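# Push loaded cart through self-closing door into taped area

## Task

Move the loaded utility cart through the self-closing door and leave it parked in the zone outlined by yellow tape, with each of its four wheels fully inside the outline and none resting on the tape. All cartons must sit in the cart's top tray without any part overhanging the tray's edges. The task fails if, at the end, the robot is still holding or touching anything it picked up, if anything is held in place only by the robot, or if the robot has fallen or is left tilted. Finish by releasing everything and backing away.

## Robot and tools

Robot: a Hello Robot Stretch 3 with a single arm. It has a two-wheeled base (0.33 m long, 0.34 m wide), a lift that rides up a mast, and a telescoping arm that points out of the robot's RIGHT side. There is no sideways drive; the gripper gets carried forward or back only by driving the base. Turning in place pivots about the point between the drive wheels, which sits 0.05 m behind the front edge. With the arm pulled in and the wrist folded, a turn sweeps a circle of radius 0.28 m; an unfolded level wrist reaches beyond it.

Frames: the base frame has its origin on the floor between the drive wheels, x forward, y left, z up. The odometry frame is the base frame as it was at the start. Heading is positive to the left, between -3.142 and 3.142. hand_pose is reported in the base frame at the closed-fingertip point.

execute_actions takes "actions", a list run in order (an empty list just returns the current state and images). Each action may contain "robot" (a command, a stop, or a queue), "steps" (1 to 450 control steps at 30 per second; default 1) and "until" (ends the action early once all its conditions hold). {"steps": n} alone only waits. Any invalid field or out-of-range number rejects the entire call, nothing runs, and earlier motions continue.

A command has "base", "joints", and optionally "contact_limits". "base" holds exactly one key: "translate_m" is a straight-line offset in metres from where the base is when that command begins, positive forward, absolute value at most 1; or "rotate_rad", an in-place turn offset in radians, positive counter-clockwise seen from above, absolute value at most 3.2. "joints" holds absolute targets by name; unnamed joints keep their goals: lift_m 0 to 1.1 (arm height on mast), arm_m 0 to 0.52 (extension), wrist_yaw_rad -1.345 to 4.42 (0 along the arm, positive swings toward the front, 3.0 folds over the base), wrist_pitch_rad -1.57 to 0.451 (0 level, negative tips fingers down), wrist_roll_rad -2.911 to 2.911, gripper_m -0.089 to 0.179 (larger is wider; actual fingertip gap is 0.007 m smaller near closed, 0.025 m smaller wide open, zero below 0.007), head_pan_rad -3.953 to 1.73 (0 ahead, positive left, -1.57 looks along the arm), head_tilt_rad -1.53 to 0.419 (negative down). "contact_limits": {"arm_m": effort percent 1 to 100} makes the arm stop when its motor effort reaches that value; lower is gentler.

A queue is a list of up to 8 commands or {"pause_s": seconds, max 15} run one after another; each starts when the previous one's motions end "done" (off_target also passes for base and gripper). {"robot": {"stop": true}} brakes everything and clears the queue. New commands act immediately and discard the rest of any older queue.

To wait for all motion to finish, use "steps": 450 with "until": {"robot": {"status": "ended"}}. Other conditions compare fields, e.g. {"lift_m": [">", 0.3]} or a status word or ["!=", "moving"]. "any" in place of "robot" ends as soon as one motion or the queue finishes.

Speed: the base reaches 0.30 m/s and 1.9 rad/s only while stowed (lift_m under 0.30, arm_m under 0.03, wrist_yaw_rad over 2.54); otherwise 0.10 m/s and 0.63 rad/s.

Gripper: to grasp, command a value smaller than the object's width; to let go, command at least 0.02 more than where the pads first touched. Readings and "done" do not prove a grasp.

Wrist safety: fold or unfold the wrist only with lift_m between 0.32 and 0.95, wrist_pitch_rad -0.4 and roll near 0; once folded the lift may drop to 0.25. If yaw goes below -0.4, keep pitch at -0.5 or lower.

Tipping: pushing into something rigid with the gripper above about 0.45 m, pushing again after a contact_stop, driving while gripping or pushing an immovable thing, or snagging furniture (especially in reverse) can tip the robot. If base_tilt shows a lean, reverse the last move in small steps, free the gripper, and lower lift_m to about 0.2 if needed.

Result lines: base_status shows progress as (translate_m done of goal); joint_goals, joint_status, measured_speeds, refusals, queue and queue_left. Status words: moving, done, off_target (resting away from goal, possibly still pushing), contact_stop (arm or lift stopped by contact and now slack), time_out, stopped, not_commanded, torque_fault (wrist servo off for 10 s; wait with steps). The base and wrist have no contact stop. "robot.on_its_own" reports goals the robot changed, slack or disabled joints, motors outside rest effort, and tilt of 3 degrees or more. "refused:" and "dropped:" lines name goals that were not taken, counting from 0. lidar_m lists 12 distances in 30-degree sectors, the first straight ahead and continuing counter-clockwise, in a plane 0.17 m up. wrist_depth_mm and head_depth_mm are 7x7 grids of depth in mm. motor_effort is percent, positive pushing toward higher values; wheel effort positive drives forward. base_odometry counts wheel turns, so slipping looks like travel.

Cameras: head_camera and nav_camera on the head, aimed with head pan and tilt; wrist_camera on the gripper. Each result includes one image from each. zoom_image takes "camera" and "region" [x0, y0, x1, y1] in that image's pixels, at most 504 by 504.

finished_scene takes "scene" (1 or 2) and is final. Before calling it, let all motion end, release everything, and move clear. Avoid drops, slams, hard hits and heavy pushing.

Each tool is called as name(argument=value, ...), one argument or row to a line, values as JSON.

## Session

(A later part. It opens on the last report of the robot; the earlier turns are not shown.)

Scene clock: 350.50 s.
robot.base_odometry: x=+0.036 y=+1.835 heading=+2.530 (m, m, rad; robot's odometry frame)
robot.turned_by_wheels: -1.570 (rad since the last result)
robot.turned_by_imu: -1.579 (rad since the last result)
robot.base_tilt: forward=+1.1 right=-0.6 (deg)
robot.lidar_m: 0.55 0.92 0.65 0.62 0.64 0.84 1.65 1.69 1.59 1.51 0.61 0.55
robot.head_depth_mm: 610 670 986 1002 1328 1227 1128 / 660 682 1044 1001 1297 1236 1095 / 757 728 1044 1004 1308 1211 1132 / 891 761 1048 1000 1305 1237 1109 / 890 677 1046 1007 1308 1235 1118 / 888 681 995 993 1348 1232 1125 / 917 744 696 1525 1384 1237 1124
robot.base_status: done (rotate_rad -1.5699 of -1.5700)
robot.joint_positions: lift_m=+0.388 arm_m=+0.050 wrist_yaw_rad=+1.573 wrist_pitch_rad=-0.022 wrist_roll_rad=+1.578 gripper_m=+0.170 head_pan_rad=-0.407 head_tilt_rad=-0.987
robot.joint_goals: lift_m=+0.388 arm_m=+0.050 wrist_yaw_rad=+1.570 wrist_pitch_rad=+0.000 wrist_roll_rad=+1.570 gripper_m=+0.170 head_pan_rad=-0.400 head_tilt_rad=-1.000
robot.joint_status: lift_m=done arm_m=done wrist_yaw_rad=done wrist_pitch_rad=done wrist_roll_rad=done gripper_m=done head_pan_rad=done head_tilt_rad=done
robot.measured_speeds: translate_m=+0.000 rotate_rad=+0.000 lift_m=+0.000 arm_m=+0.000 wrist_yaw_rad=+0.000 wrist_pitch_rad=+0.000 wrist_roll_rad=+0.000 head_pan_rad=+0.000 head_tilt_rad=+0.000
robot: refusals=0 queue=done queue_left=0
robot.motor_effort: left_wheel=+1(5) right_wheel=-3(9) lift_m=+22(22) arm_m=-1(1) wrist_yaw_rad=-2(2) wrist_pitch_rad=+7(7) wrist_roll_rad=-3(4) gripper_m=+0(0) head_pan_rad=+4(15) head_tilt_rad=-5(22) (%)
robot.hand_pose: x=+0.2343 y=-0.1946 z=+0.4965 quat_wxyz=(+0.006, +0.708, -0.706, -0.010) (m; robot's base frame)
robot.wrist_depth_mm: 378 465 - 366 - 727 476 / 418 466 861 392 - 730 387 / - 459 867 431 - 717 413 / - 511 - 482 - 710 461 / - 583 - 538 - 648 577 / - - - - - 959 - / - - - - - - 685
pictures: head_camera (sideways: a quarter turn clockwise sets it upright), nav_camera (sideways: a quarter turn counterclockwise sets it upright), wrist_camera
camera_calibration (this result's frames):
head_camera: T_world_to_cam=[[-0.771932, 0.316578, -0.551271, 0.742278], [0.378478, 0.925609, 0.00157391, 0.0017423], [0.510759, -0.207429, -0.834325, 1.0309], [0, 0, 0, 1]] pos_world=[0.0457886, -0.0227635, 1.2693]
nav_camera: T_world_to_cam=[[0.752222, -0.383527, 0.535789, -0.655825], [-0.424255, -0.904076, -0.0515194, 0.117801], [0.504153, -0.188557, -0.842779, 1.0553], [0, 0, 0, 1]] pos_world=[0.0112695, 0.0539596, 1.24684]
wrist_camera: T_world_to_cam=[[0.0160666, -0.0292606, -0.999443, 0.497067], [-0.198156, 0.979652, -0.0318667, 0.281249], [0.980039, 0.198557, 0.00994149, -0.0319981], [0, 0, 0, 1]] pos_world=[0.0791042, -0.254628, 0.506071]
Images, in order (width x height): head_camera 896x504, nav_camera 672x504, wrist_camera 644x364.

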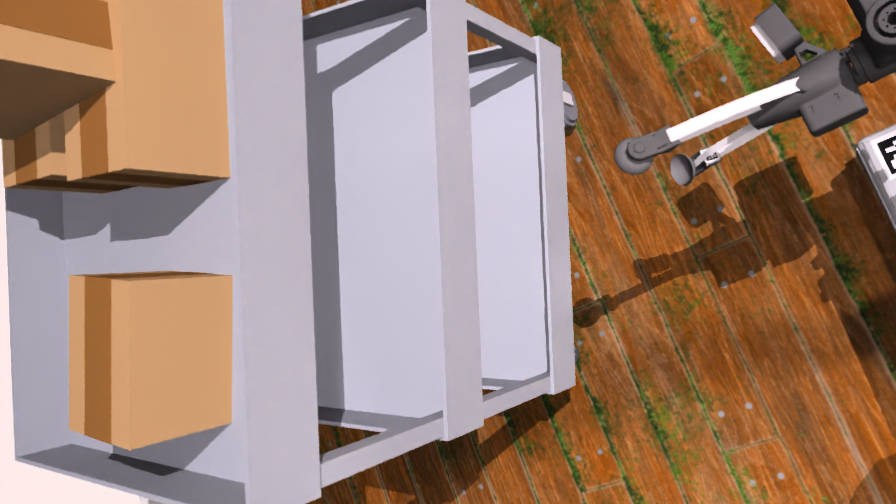

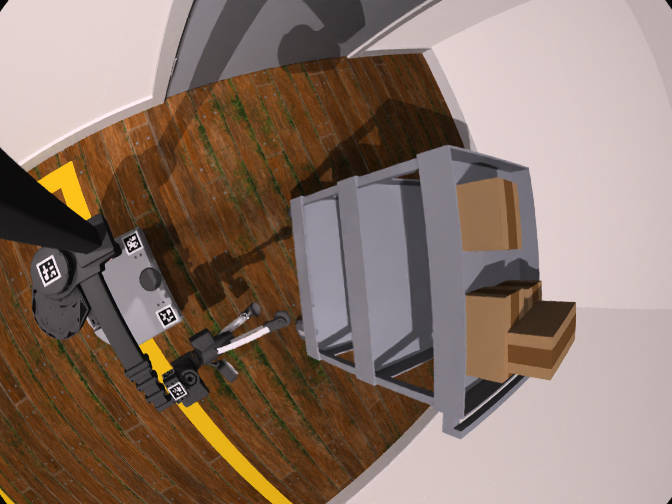

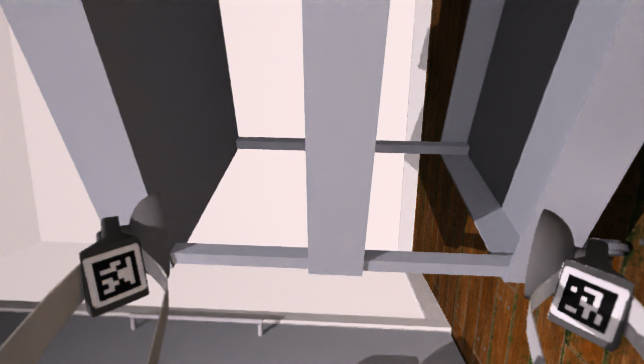

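execute_actions(
  actions=[
    {"robot":[{"base":{"translate_m":0.29},"joints":{"arm_m":0.12}}],"steps":450,"until":{"robot":{"status":"ended"}}},
  ],
)

Scene clock: 363.07 s.
robot.base_odometry: x=-0.202 y=+2.002 heading=+2.530 (m, m, rad; robot's odometry frame)
robot.turned_by_wheels: +0.000 (rad since the last result)
robot.turned_by_imu: -0.001 (rad since the last result)
robot.base_tilt: forward=+1.1 right=-0.5 (deg)
robot.lidar_m: 0.28 0.94 0.66 0.62 0.65 0.86 1.93 1.98 1.58 0.50 0.31 0.28
robot.head_depth_mm: 2042 610 576 566 829 1107 1079 / 2113 756 662 578 832 1113 1112 / 2019 754 508 563 835 1100 1130 / 1936 754 510 563 831 1087 1121 / 1853 746 509 568 826 1042 1119 / 1772 742 639 570 587 1228 1122 / 1692 1938 1787 1531 1377 1234 1124
robot.base_status: done (translate_m +0.2900 of +0.2900)
robot.joint_positions: lift_m=+0.388 arm_m=+0.120 wrist_yaw_rad=+1.572 wrist_pitch_rad=-0.022 wrist_roll_rad=+1.577 gripper_m=+0.170 head_pan_rad=-0.407 head_tilt_rad=-0.988
robot.joint_goals: lift_m=+0.388 arm_m=+0.120 wrist_yaw_rad=+1.570 wrist_pitch_rad=+0.000 wrist_roll_rad=+1.570 gripper_m=+0.170 head_pan_rad=-0.400 head_tilt_rad=-1.000
robot.joint_status: lift_m=done arm_m=done wrist_yaw_rad=done wrist_pitch_rad=done wrist_roll_rad=done gripper_m=done head_pan_rad=done head_tilt_rad=done
robot.measured_speeds: translate_m=+0.000 rotate_rad=+0.000 lift_m=+0.000 arm_m=+0.000 wrist_yaw_rad=+0.000 wrist_pitch_rad=+0.000 wrist_roll_rad=+0.000 head_pan_rad=+0.000 head_tilt_rad=+0.000
robot: refusals=0 queue=done queue_left=0
robot.motor_effort: left_wheel=+1(5) right_wheel=-4(4) lift_m=+22(22) arm_m=+3(3) wrist_yaw_rad=-1(2) wrist_pitch_rad=+6(6) wrist_roll_rad=-3(4) gripper_m=+0(0) head_pan_rad=+4(4) head_tilt_rad=-4(4) (%)
robot.hand_pose: x=+0.2343 y=-0.2643 z=+0.4965 quat_wxyz=(+0.006, +0.708, -0.707, -0.010) (m; robot's base frame)
robot.wrist_depth_mm: 324 465 90 89 88 87 468 / 327 463 98 96 95 96 466 / 328 468 108 105 104 552 461 / 331 475 121 115 114 609 456 / 323 521 645 129 127 627 436 / 310 - - 145 142 - - / 361 - - 165 167 - 423
pictures: head_camera (sideways: a quarter turn clockwise sets it upright), nav_camera (sideways: a quarter turn counterclockwise sets it upright), wrist_camera
camera_calibration (this result's frames):
head_camera: T_world_to_cam=[[-0.77216, 0.316604, -0.550936, 0.741843], [0.378406, 0.925639, 0.00158152, 0.00173284], [0.510468, -0.207256, -0.834546, 1.03119], [0, 0, 0, 1]] pos_world=[0.0457784, -0.0227551, 1.26928]
nav_camera: T_world_to_cam=[[0.752449, -0.383553, 0.53545, -0.655385], [-0.424203, -0.904101, -0.0515067, 0.117784], [0.503857, -0.188383, -0.842995, 1.05559], [0, 0, 0, 1]] pos_world=[0.0112449, 0.0539688, 1.24685]
wrist_camera: T_world_to_cam=[[0.0160634, -0.0299156, -0.999423, 0.494846], [-0.198021, 0.979659, -0.0325067, 0.349822], [0.980066, 0.198429, 0.00981274, -0.0181344], [0, 0, 0, 1]] pos_world=[0.079096, -0.324304, 0.50611]
Images, in order (width x height): head_camera 896x504, nav_camera 672x504, wrist_camera 644x364.

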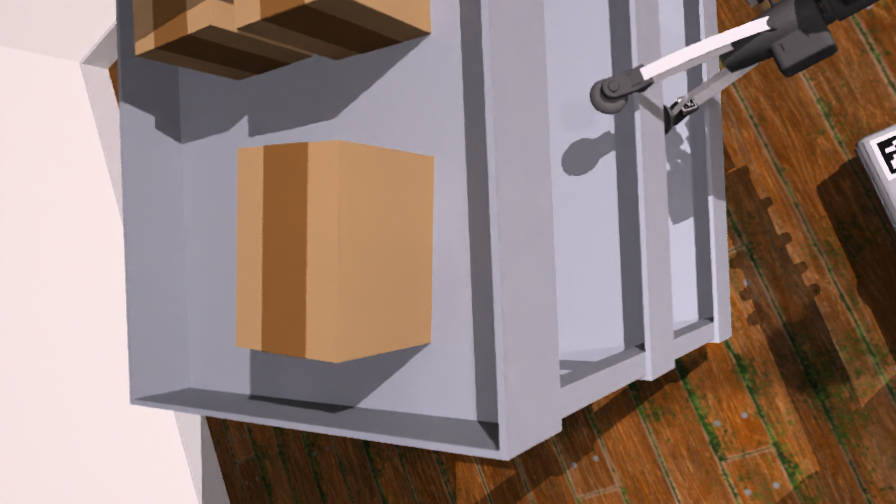

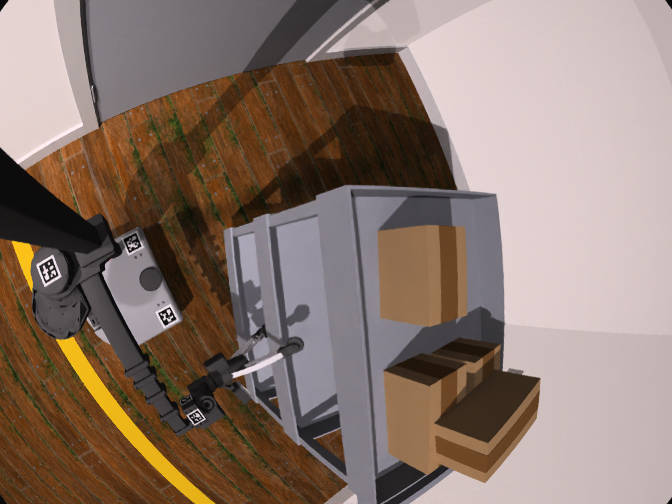

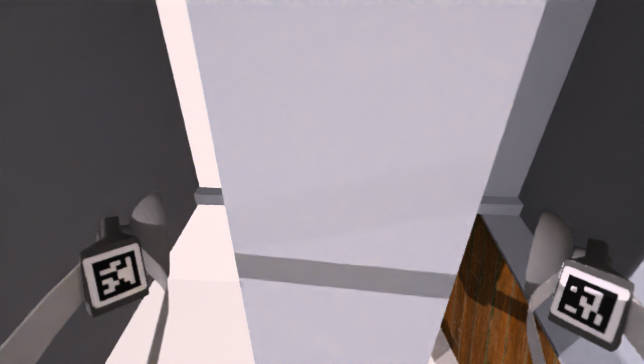

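execute_actions(
  actions=[
    {"robot":[{"base":{"translate_m":0.03}},{"joints":{"gripper_m":0.035}},{"base":{"translate_m":-0.8},"joints":{"head_tilt_rad":-0.8}}],"steps":450,"until":{"robot":{"status":"ended"}}},
  ],
)

Scene clock: 378.00 s.
robot.base_odometry: x=+0.429 y=+1.560 heading=+2.530 (m, m, rad; robot's odometry frame)
robot.turned_by_wheels: +0.000 (rad since the last result)
robot.turned_by_imu: -0.004 (rad since the last result)
robot.base_tilt: forward=+1.2 right=-0.6 (deg)
robot.lidar_m: 0.16 0.24 0.63 0.60 0.61 0.81 1.17 1.20 1.59 1.53 0.25 0.15
robot.head_depth_mm: 2053 561 507 554 577 742 1154 / 2360 560 549 540 564 500 929 / 2653 562 599 600 543 500 448 / 2548 2763 639 659 449 482 441 / 2466 2700 786 686 438 427 442 / 2343 2578 2231 687 439 451 441 / 2275 2579 2254 671 569 502 1104
robot.base_status: done (translate_m -0.8000 of -0.8000)
robot.joint_positions: lift_m=+0.388 arm_m=+0.120 wrist_yaw_rad=+1.538 wrist_pitch_rad=-0.030 wrist_roll_rad=+1.585 gripper_m=+0.050 head_pan_rad=-0.407 head_tilt_rad=-0.801
robot.joint_goals: lift_m=+0.388 arm_m=+0.120 wrist_yaw_rad=+1.523 wrist_pitch_rad=+0.000 wrist_roll_rad=+1.570 gripper_m=+0.049 head_pan_rad=-0.400 head_tilt_rad=-0.800
robot.joint_status: lift_m=done arm_m=done wrist_yaw_rad=done wrist_pitch_rad=done wrist_roll_rad=done gripper_m=off_target head_pan_rad=done head_tilt_rad=done
robot.measured_speeds: translate_m=+0.000 rotate_rad=+0.000 lift_m=+0.000 arm_m=+0.000 wrist_yaw_rad=+0.000 wrist_pitch_rad=+0.000 wrist_roll_rad=+0.000 head_pan_rad=+0.000 head_tilt_rad=+0.000
robot: refusals=0 queue=done queue_left=0
robot.on_its_own: wrist_yaw_rad is held at +1.523, not at your +1.570, by its stall guard, which is not easing now; gripper_m is held at +0.049, not at your +0.035, by its stall guard, which is not easing now
robot.motor_effort: left_wheel=+3(10) right_wheel=-11(47) lift_m=+22(22) arm_m=+0(2) wrist_yaw_rad=-11(22) wrist_pitch_rad=+9(10) wrist_roll_rad=-7(7) gripper_m=-24(100) head_pan_rad=+4(4) head_tilt_rad=+1(16) (%)
robot.hand_pose: x=+0.2339 y=-0.2735 z=+0.4944 quat_wxyz=(+0.006, +0.695, -0.719, -0.016) (m; robot's base frame)
robot.wrist_depth_mm: 329 473 - 159 158 - 440 / 333 478 633 154 154 606 451 / 334 475 - 149 149 615 458 / 333 481 - 145 145 600 456 / 336 484 143 142 141 580 458 / 336 454 139 138 137 - 450 / 341 547 137 135 134 - 429
pictures: head_camera (sideways: a quarter turn clockwise sets it upright), nav_camera (sideways: a quarter turn counterclockwise sets it upright), wrist_camera
camera_calibration (this result's frames):
head_camera: T_world_to_cam=[[-0.664949, 0.270058, -0.696356, 0.930662], [0.378047, 0.925784, -0.00196197, 0.00634831], [0.644146, -0.26456, -0.717694, 0.878431], [0, 0, 0, 1]] pos_world=[0.0506052, -0.0248125, 1.27853]
nav_camera: T_world_to_cam=[[0.647774, -0.338095, 0.682701, -0.846599], [-0.414526, -0.908282, -0.0564909, 0.124227], [0.639185, -0.246404, -0.728511, 0.905906], [0, 0, 0, 1]] pos_world=[0.0208594, 0.0498215, 1.24495]
wrist_camera: T_world_to_cam=[[0.00707323, -0.0217654, -0.999738, 0.496964], [-0.163724, 0.986247, -0.02263, 0.347578], [0.986481, 0.163841, 0.00341243, -0.0236961], [0, 0, 0, 1]] pos_world=[0.0767676, -0.328099, 0.504781]
Images, in order (width x height): head_camera 896x504, nav_camera 672x504, wrist_camera 644x364.

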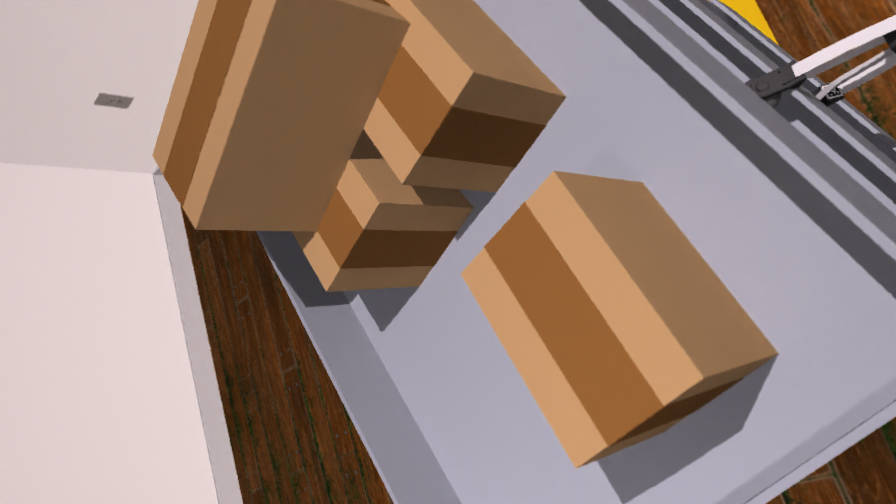

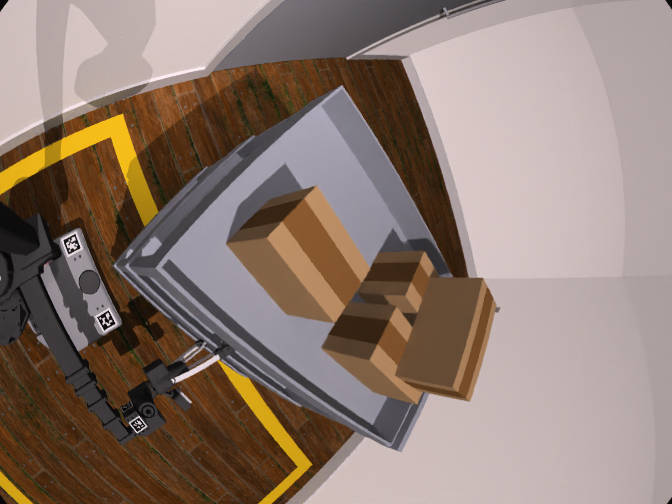

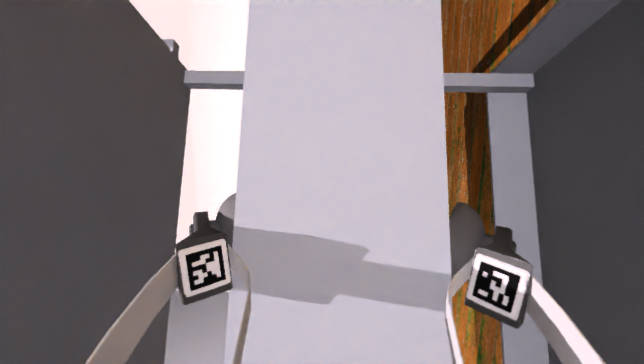

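execute_actions(
  actions=[
    {"robot":{"base":{"translate_m":-0.4},"joints":{"head_tilt_rad":-0.6}},"steps":450,"until":{"robot":{"status":"ended"}}},
  ],
)

Scene clock: 387.10 s.
robot.base_odometry: x=+0.756 y=+1.330 heading=+2.530 (m, m, rad; robot's odometry frame)
robot.turned_by_wheels: +0.000 (rad since the last result)
robot.turned_by_imu: -0.002 (rad since the last result)
robot.base_tilt: forward=+1.0 right=-0.5 (deg)
robot.lidar_m: - 0.15 0.61 0.58 0.60 0.79 0.78 0.79 1.05 1.55 0.23 0.16
robot.head_depth_mm: 2029 2155 2206 511 569 570 494 / 2323 2516 2543 527 529 542 484 / 2695 2987 2878 562 546 556 472 / 2883 3146 3227 604 613 434 408 / 2753 3005 3184 799 653 434 377 / 2643 2877 3069 2324 693 434 368 / 2524 2795 2962 2299 663 571 385
robot.base_status: done (translate_m -0.4000 of -0.4000)
robot.joint_positions: lift_m=+0.388 arm_m=+0.120 wrist_yaw_rad=+1.577 wrist_pitch_rad=-0.030 wrist_roll_rad=+1.585 gripper_m=+0.050 head_pan_rad=-0.407 head_tilt_rad=-0.606
robot.joint_goals: lift_m=+0.388 arm_m=+0.120 wrist_yaw_rad=+1.565 wrist_pitch_rad=+0.000 wrist_roll_rad=+1.570 gripper_m=+0.049 head_pan_rad=-0.400 head_tilt_rad=-0.600
robot.joint_status: lift_m=done arm_m=done wrist_yaw_rad=done wrist_pitch_rad=done wrist_roll_rad=done gripper_m=off_target head_pan_rad=done head_tilt_rad=done
robot.measured_speeds: translate_m=+0.000 rotate_rad=+0.000 lift_m=+0.000 arm_m=+0.000 wrist_yaw_rad=+0.000 wrist_pitch_rad=+0.000 wrist_roll_rad=+0.000 head_pan_rad=+0.000 head_tilt_rad=+0.000
robot: refusals=0 queue=done queue_left=0
robot.on_its_own: gripper_m is held at +0.049, not at your +0.035, by its stall guard, which is still easing
robot.motor_effort: left_wheel=+3(3) right_wheel=-11(30) lift_m=+22(22) arm_m=+0(0) wrist_yaw_rad=-9(19) wrist_pitch_rad=+10(9) wrist_roll_rad=-7(7) gripper_m=-25(25) head_pan_rad=+4(3) head_tilt_rad=+3(17) (%)
robot.hand_pose: x=+0.2340 y=-0.2634 z=+0.4944 quat_wxyz=(+0.006, +0.709, -0.705, -0.016) (m; robot's base frame)
robot.wrist_depth_mm: 329 512 - 164 166 - 436 / 331 476 639 159 158 611 462 / 334 481 - 153 151 629 459 / 334 481 - 148 147 613 455 / 335 485 143 142 141 590 450 / 337 455 138 137 136 - 449 / 340 562 135 133 132 - 429
pictures: head_camera (sideways: a quarter turn clockwise sets it upright), nav_camera (sideways: a quarter turn counterclockwise sets it upright), wrist_camera
camera_calibration (this result's frames):
head_camera: T_world_to_cam=[[-0.528455, 0.21129, -0.822248, 1.09392], [0.378728, 0.925491, -0.00558688, 0.0110643], [0.759803, -0.314361, -0.569101, 0.684438], [0, 0, 0, 1]] pos_world=[0.0538587, -0.0262135, 1.28905]
nav_camera: T_world_to_cam=[[0.513517, -0.28029, 0.81101, -1.01301], [-0.404095, -0.912774, -0.0595942, 0.128219], [0.756973, -0.297123, -0.581989, 0.714598], [0, 0, 0, 1]] pos_world=[0.0310816, 0.04542, 1.24509]
wrist_camera: T_world_to_cam=[[0.00792095, -0.0214814, -0.999738, 0.497057], [-0.202267, 0.979069, -0.0226398, 0.344855], [0.979298, 0.202393, 0.00341019, -0.0136331], [0, 0, 0, 1]] pos_world=[0.0791664, -0.3242, 0.504781]
Images, in order (width x height): head_camera 896x504, nav_camera 672x504, wrist_camera 644x364.

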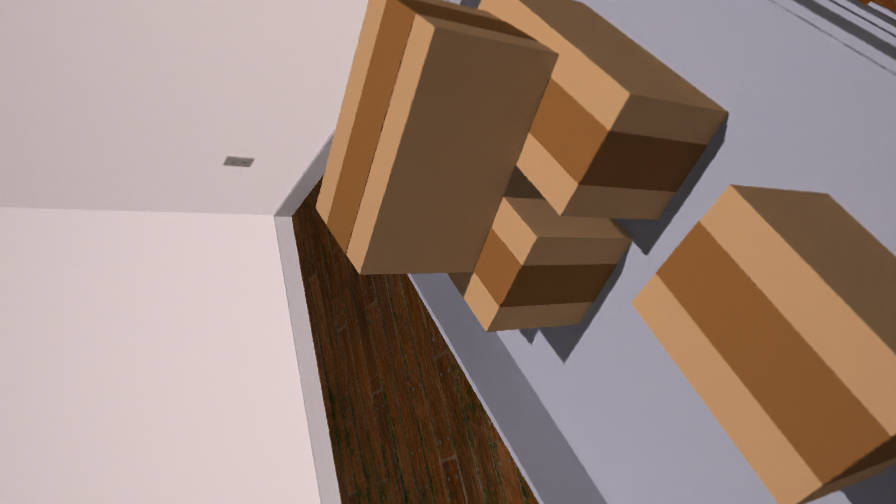

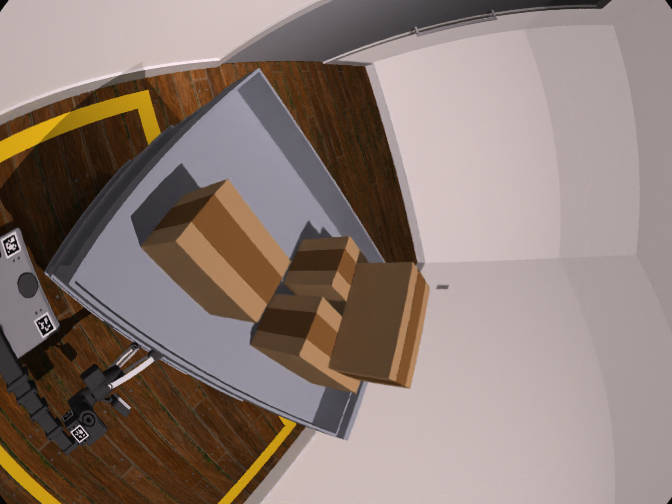

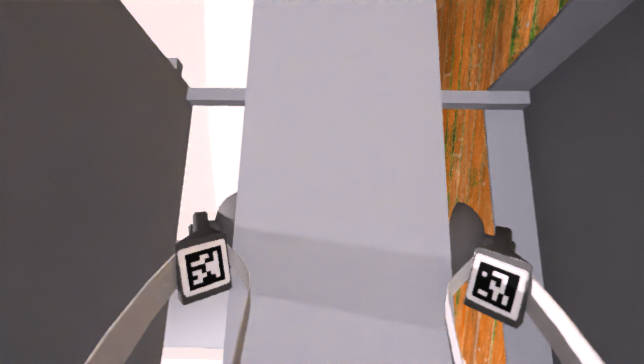

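execute_actions(
  actions=[
    {"robot":[{"base":{"translate_m":-0.29}},{"base":{"translate_m":0.02},"joints":{"gripper_m":0.17}},{"base":{"translate_m":-0.17},"joints":{"head_tilt_rad":-0.7,"head_pan_rad":-0.3}},{"joints":{"arm_m":0.0,"wrist_roll_rad":0.0,"wrist_pitch_rad":-0.4}}],"steps":450,"until":{"robot":{"status":"ended"}}},
  ],
)

Scene clock: 403.60 s.
robot.base_odometry: x=+1.116 y=+1.077 heading=+2.530 (m, m, rad; robot's odometry frame)
robot.turned_by_wheels: +0.000 (rad since the last result)
robot.turned_by_imu: -0.003 (rad since the last result)
robot.base_tilt: forward=+1.0 right=-0.4 (deg)
robot.lidar_m: 0.23 0.42 0.59 0.56 0.50 0.35 0.34 0.35 0.46 1.13 1.61 0.28
robot.head_depth_mm: 2350 2489 825 755 923 1310 1210 / 2797 2829 623 668 637 908 1142 / 3244 3417 666 651 636 560 812 / 3153 3461 712 712 577 535 750 / 3065 3376 909 746 514 537 452 / 2999 3283 2702 786 498 525 491 / 2920 3211 2714 760 589 549 1040
robot.base_status: done (translate_m -0.1700 of -0.1700)
robot.joint_positions: lift_m=+0.388 arm_m=+0.003 wrist_yaw_rad=+1.609 wrist_pitch_rad=-0.412 wrist_roll_rad=+0.004 gripper_m=+0.170 head_pan_rad=-0.307 head_tilt_rad=-0.692
robot.joint_goals: lift_m=+0.388 arm_m=+0.000 wrist_yaw_rad=+1.608 wrist_pitch_rad=-0.400 wrist_roll_rad=+0.000 gripper_m=+0.170 head_pan_rad=-0.300 head_tilt_rad=-0.700
robot.joint_status: lift_m=done arm_m=done wrist_yaw_rad=done wrist_pitch_rad=done wrist_roll_rad=done gripper_m=done head_pan_rad=done head_tilt_rad=done
robot.measured_speeds: translate_m=+0.000 rotate_rad=+0.000 lift_m=+0.000 arm_m=+0.000 wrist_yaw_rad=+0.000 wrist_pitch_rad=+0.000 wrist_roll_rad=+0.000 head_pan_rad=+0.000 head_tilt_rad=+0.000
robot: refusals=0 queue=done queue_left=0
robot.on_its_own: wrist_yaw_rad is held at +1.608, not at your +1.570, by its stall guard, which is not easing now
robot.motor_effort: left_wheel=+1(4) right_wheel=-1(30) lift_m=+22(22) arm_m=-2(3) wrist_yaw_rad=-1(18) wrist_pitch_rad=+3(10) wrist_roll_rad=-2(7) gripper_m=+1(90) head_pan_rad=+4(18) head_tilt_rad=-3(10) (%)
robot.hand_pose: x=+0.2037 y=-0.1398 z=+0.4019 quat_wxyz=(+0.584, +0.600, -0.377, +0.397) (m; robot's base frame)
robot.wrist_depth_mm: 152 159 175 195 217 248 287 / 167 171 190 - - - - / 804 194 725 775 809 - - / 810 218 644 644 634 620 577 / 738 249 523 529 523 499 727 / 656 436 455 449 415 601 - / 547 544 326 385 550 547 535
pictures: head_camera (sideways: a quarter turn clockwise sets it upright), nav_camera (sideways: a quarter turn counterclockwise sets it upright), wrist_camera
camera_calibration (this result's frames):
head_camera: T_world_to_cam=[[-0.611878, 0.178381, -0.770575, 1.02707], [0.284533, 0.958658, -0.0040139, 0.00959055], [0.738002, -0.22171, -0.637337, 0.773339], [0, 0, 0, 1]] pos_world=[0.0549856, -0.0209465, 1.28435]
nav_camera: T_world_to_cam=[[0.602904, -0.248218, 0.758218, -0.944743], [-0.316253, -0.946869, -0.0585055, 0.126259], [0.732455, -0.204515, -0.649371, 0.802404], [0, 0, 0, 1]] pos_world=[0.0217942, 0.0491522, 1.24477]
wrist_camera: T_world_to_cam=[[0.0859971, -0.996202, 0.0136638, -0.151924], [-0.57012, -0.0604535, -0.819334, 0.465374], [0.817048, 0.0626704, -0.573154, 0.236612], [0, 0, 0, 1]] pos_world=[0.0850608, -0.138042, 0.518988]
Images, in order (width x height): head_camera 896x504, nav_camera 672x504, wrist_camera 644x364.

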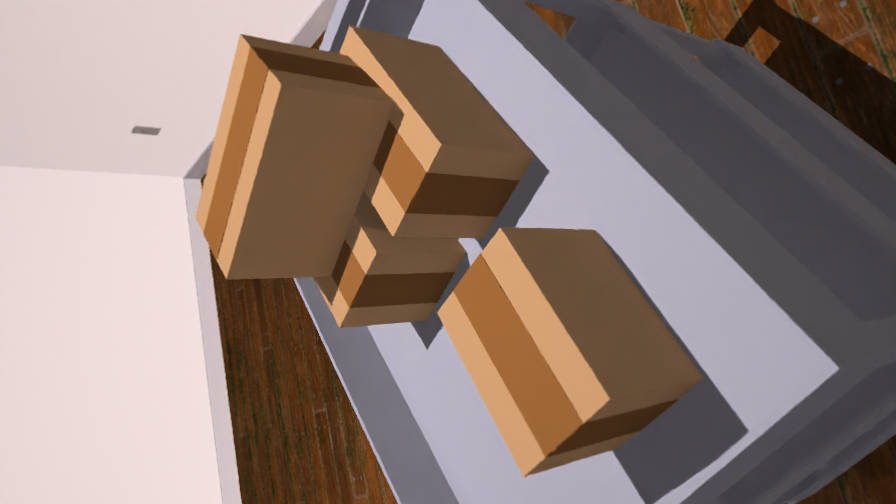

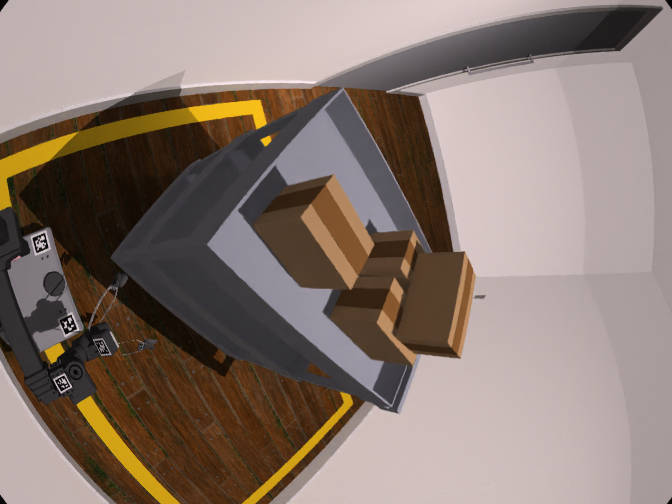

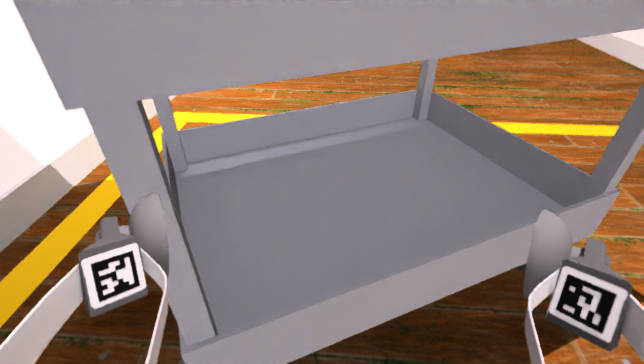

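execute_actions(
  actions=[
    {"robot":[{"joints":{"wrist_yaw_rad":0.6,"gripper_m":0.0}},{"base":{"rotate_rad":-1.2},"joints":{"wrist_yaw_rad":3.0}},{"joints":{"lift_m":0.27}},{"base":{"rotate_rad":-0.37}},{"base":{"translate_m":0.95}},{"base":{"rotate_rad":1.57}},{"base":{"translate_m":0.7},"joints":{"head_pan_rad":1.3,"head_tilt_rad":-0.9}}],"steps":450,"until":{"robot":{"status":"ended"}}},
    {"steps":300,"until":{"robot":{"status":"ended"}}},
  ],
)

Scene clock: 427.50 s.
robot.base_odometry: x=+1.088 y=+2.258 heading=+2.530 (m, m, rad; robot's odometry frame)
robot.turned_by_wheels: +0.000 (rad since the last result)
robot.turned_by_imu: -0.004 (rad since the last result)
robot.base_tilt: forward=+1.1 right=-0.5 (deg)
robot.lidar_m: 1.98 2.28 0.64 0.47 0.46 1.06 1.00 0.89 0.63 0.59 0.61 0.81
robot.head_depth_mm: 1596 1900 1977 1655 1443 1259 1129 / 1555 1818 1962 1671 1444 1268 1134 / 1514 1753 1861 1659 1445 1264 1133 / 1470 1606 722 1027 1300 1275 1136 / 1418 835 673 1056 1206 1248 1153 / 1330 653 657 1009 931 1163 1170 / 610 592 631 591 913 1151 -
robot.base_status: done (translate_m +0.7000 of +0.7000)
robot.joint_positions: lift_m=+0.270 arm_m=+0.003 wrist_yaw_rad=+2.998 wrist_pitch_rad=-0.413 wrist_roll_rad=+0.003 gripper_m=+0.000 head_pan_rad=+1.293 head_tilt_rad=-0.889
robot.joint_goals: lift_m=+0.270 arm_m=+0.000 wrist_yaw_rad=+3.000 wrist_pitch_rad=-0.400 wrist_roll_rad=+0.000 gripper_m=+0.000 head_pan_rad=+1.300 head_tilt_rad=-0.900
robot.joint_status: lift_m=done arm_m=done wrist_yaw_rad=done wrist_pitch_rad=done wrist_roll_rad=done gripper_m=done head_pan_rad=done head_tilt_rad=done
robot.measured_speeds: translate_m=+0.000 rotate_rad=+0.000 lift_m=+0.000 arm_m=+0.000 wrist_yaw_rad=+0.000 wrist_pitch_rad=+0.000 wrist_roll_rad=+0.000 head_pan_rad=+0.000 head_tilt_rad=+0.000
robot: refusals=0 queue=done queue_left=0
robot.motor_effort: left_wheel=-2(6) right_wheel=+4(13) lift_m=+13(22) arm_m=-2(2) wrist_yaw_rad=+2(2) wrist_pitch_rad=+4(4) wrist_roll_rad=-2(2) gripper_m=-2(93) head_pan_rad=+4(44) head_tilt_rad=-4(16) (%)
robot.hand_pose: x=+0.0110 y=+0.0745 z=+0.2841 quat_wxyz=(+0.195, +0.701, +0.095, +0.679) (m; robot's base frame)
robot.wrist_depth_mm: - - - - - - - / - - 774 630 - - - / 882 891 558 791 822 897 896 / 689 691 652 687 698 699 681 / 569 583 - - 590 581 568 / 490 499 - - 501 488 487 / - - - - 426 426 427
pictures: head_camera (sideways: a quarter turn clockwise sets it upright), nav_camera (sideways: a quarter turn counterclockwise sets it upright), wrist_camera
camera_calibration (this result's frames):
head_camera: T_world_to_cam=[[-0.198334, -0.750597, -0.630291, 0.84173], [-0.966758, 0.255692, -0.000286618, 0.0123704], [0.161375, 0.609283, -0.776359, 0.957665], [0, 0, 0, 1]] pos_world=[0.0243592, 0.0451492, 1.27403]
nav_camera: T_world_to_cam=[[0.267672, 0.741118, 0.615707, -0.756987], [0.952725, -0.29893, -0.054369, 0.113118], [0.14376, 0.601152, -0.786097, 0.983812], [0, 0, 0, 1]] pos_world=[-0.0465784, 0.00341053, 1.2456]
wrist_camera: T_world_to_cam=[[0.995366, -0.0950619, 0.0144583, 0.0023489], [-0.0428695, -0.57332, -0.818209, 0.303989], [0.0860698, 0.813798, -0.574739, 0.265611], [0, 0, 0, 1]] pos_world=[-0.0121672, -0.0416478, 0.40135]
Images, in order (width x height): head_camera 896x504, nav_camera 672x504, wrist_camera 644x364.

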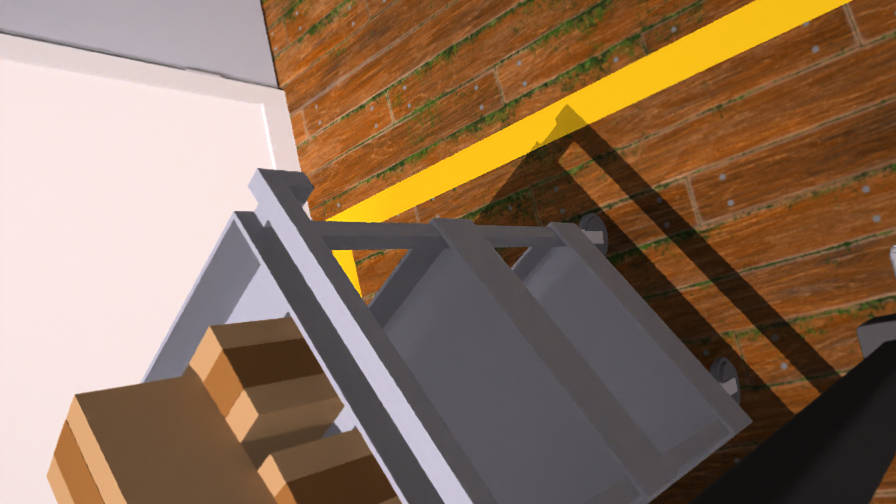

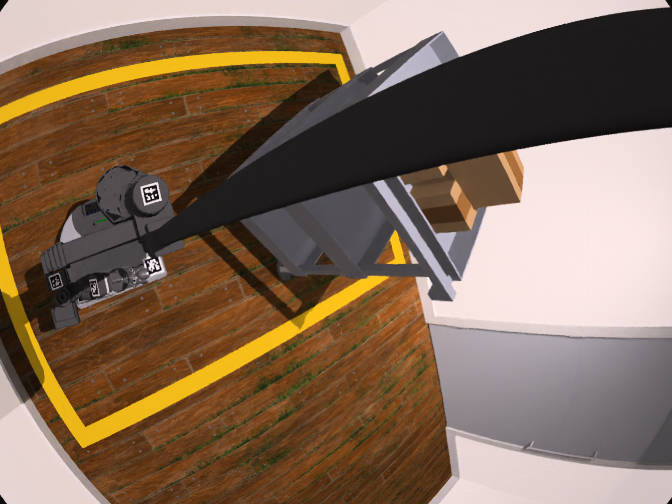

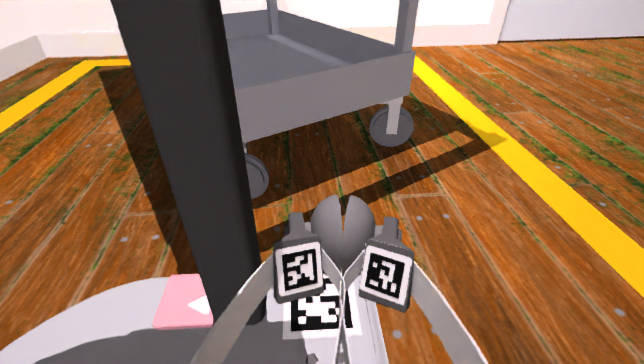

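finished_scene(
  scene=1,
)

The scene is finished: the task was done.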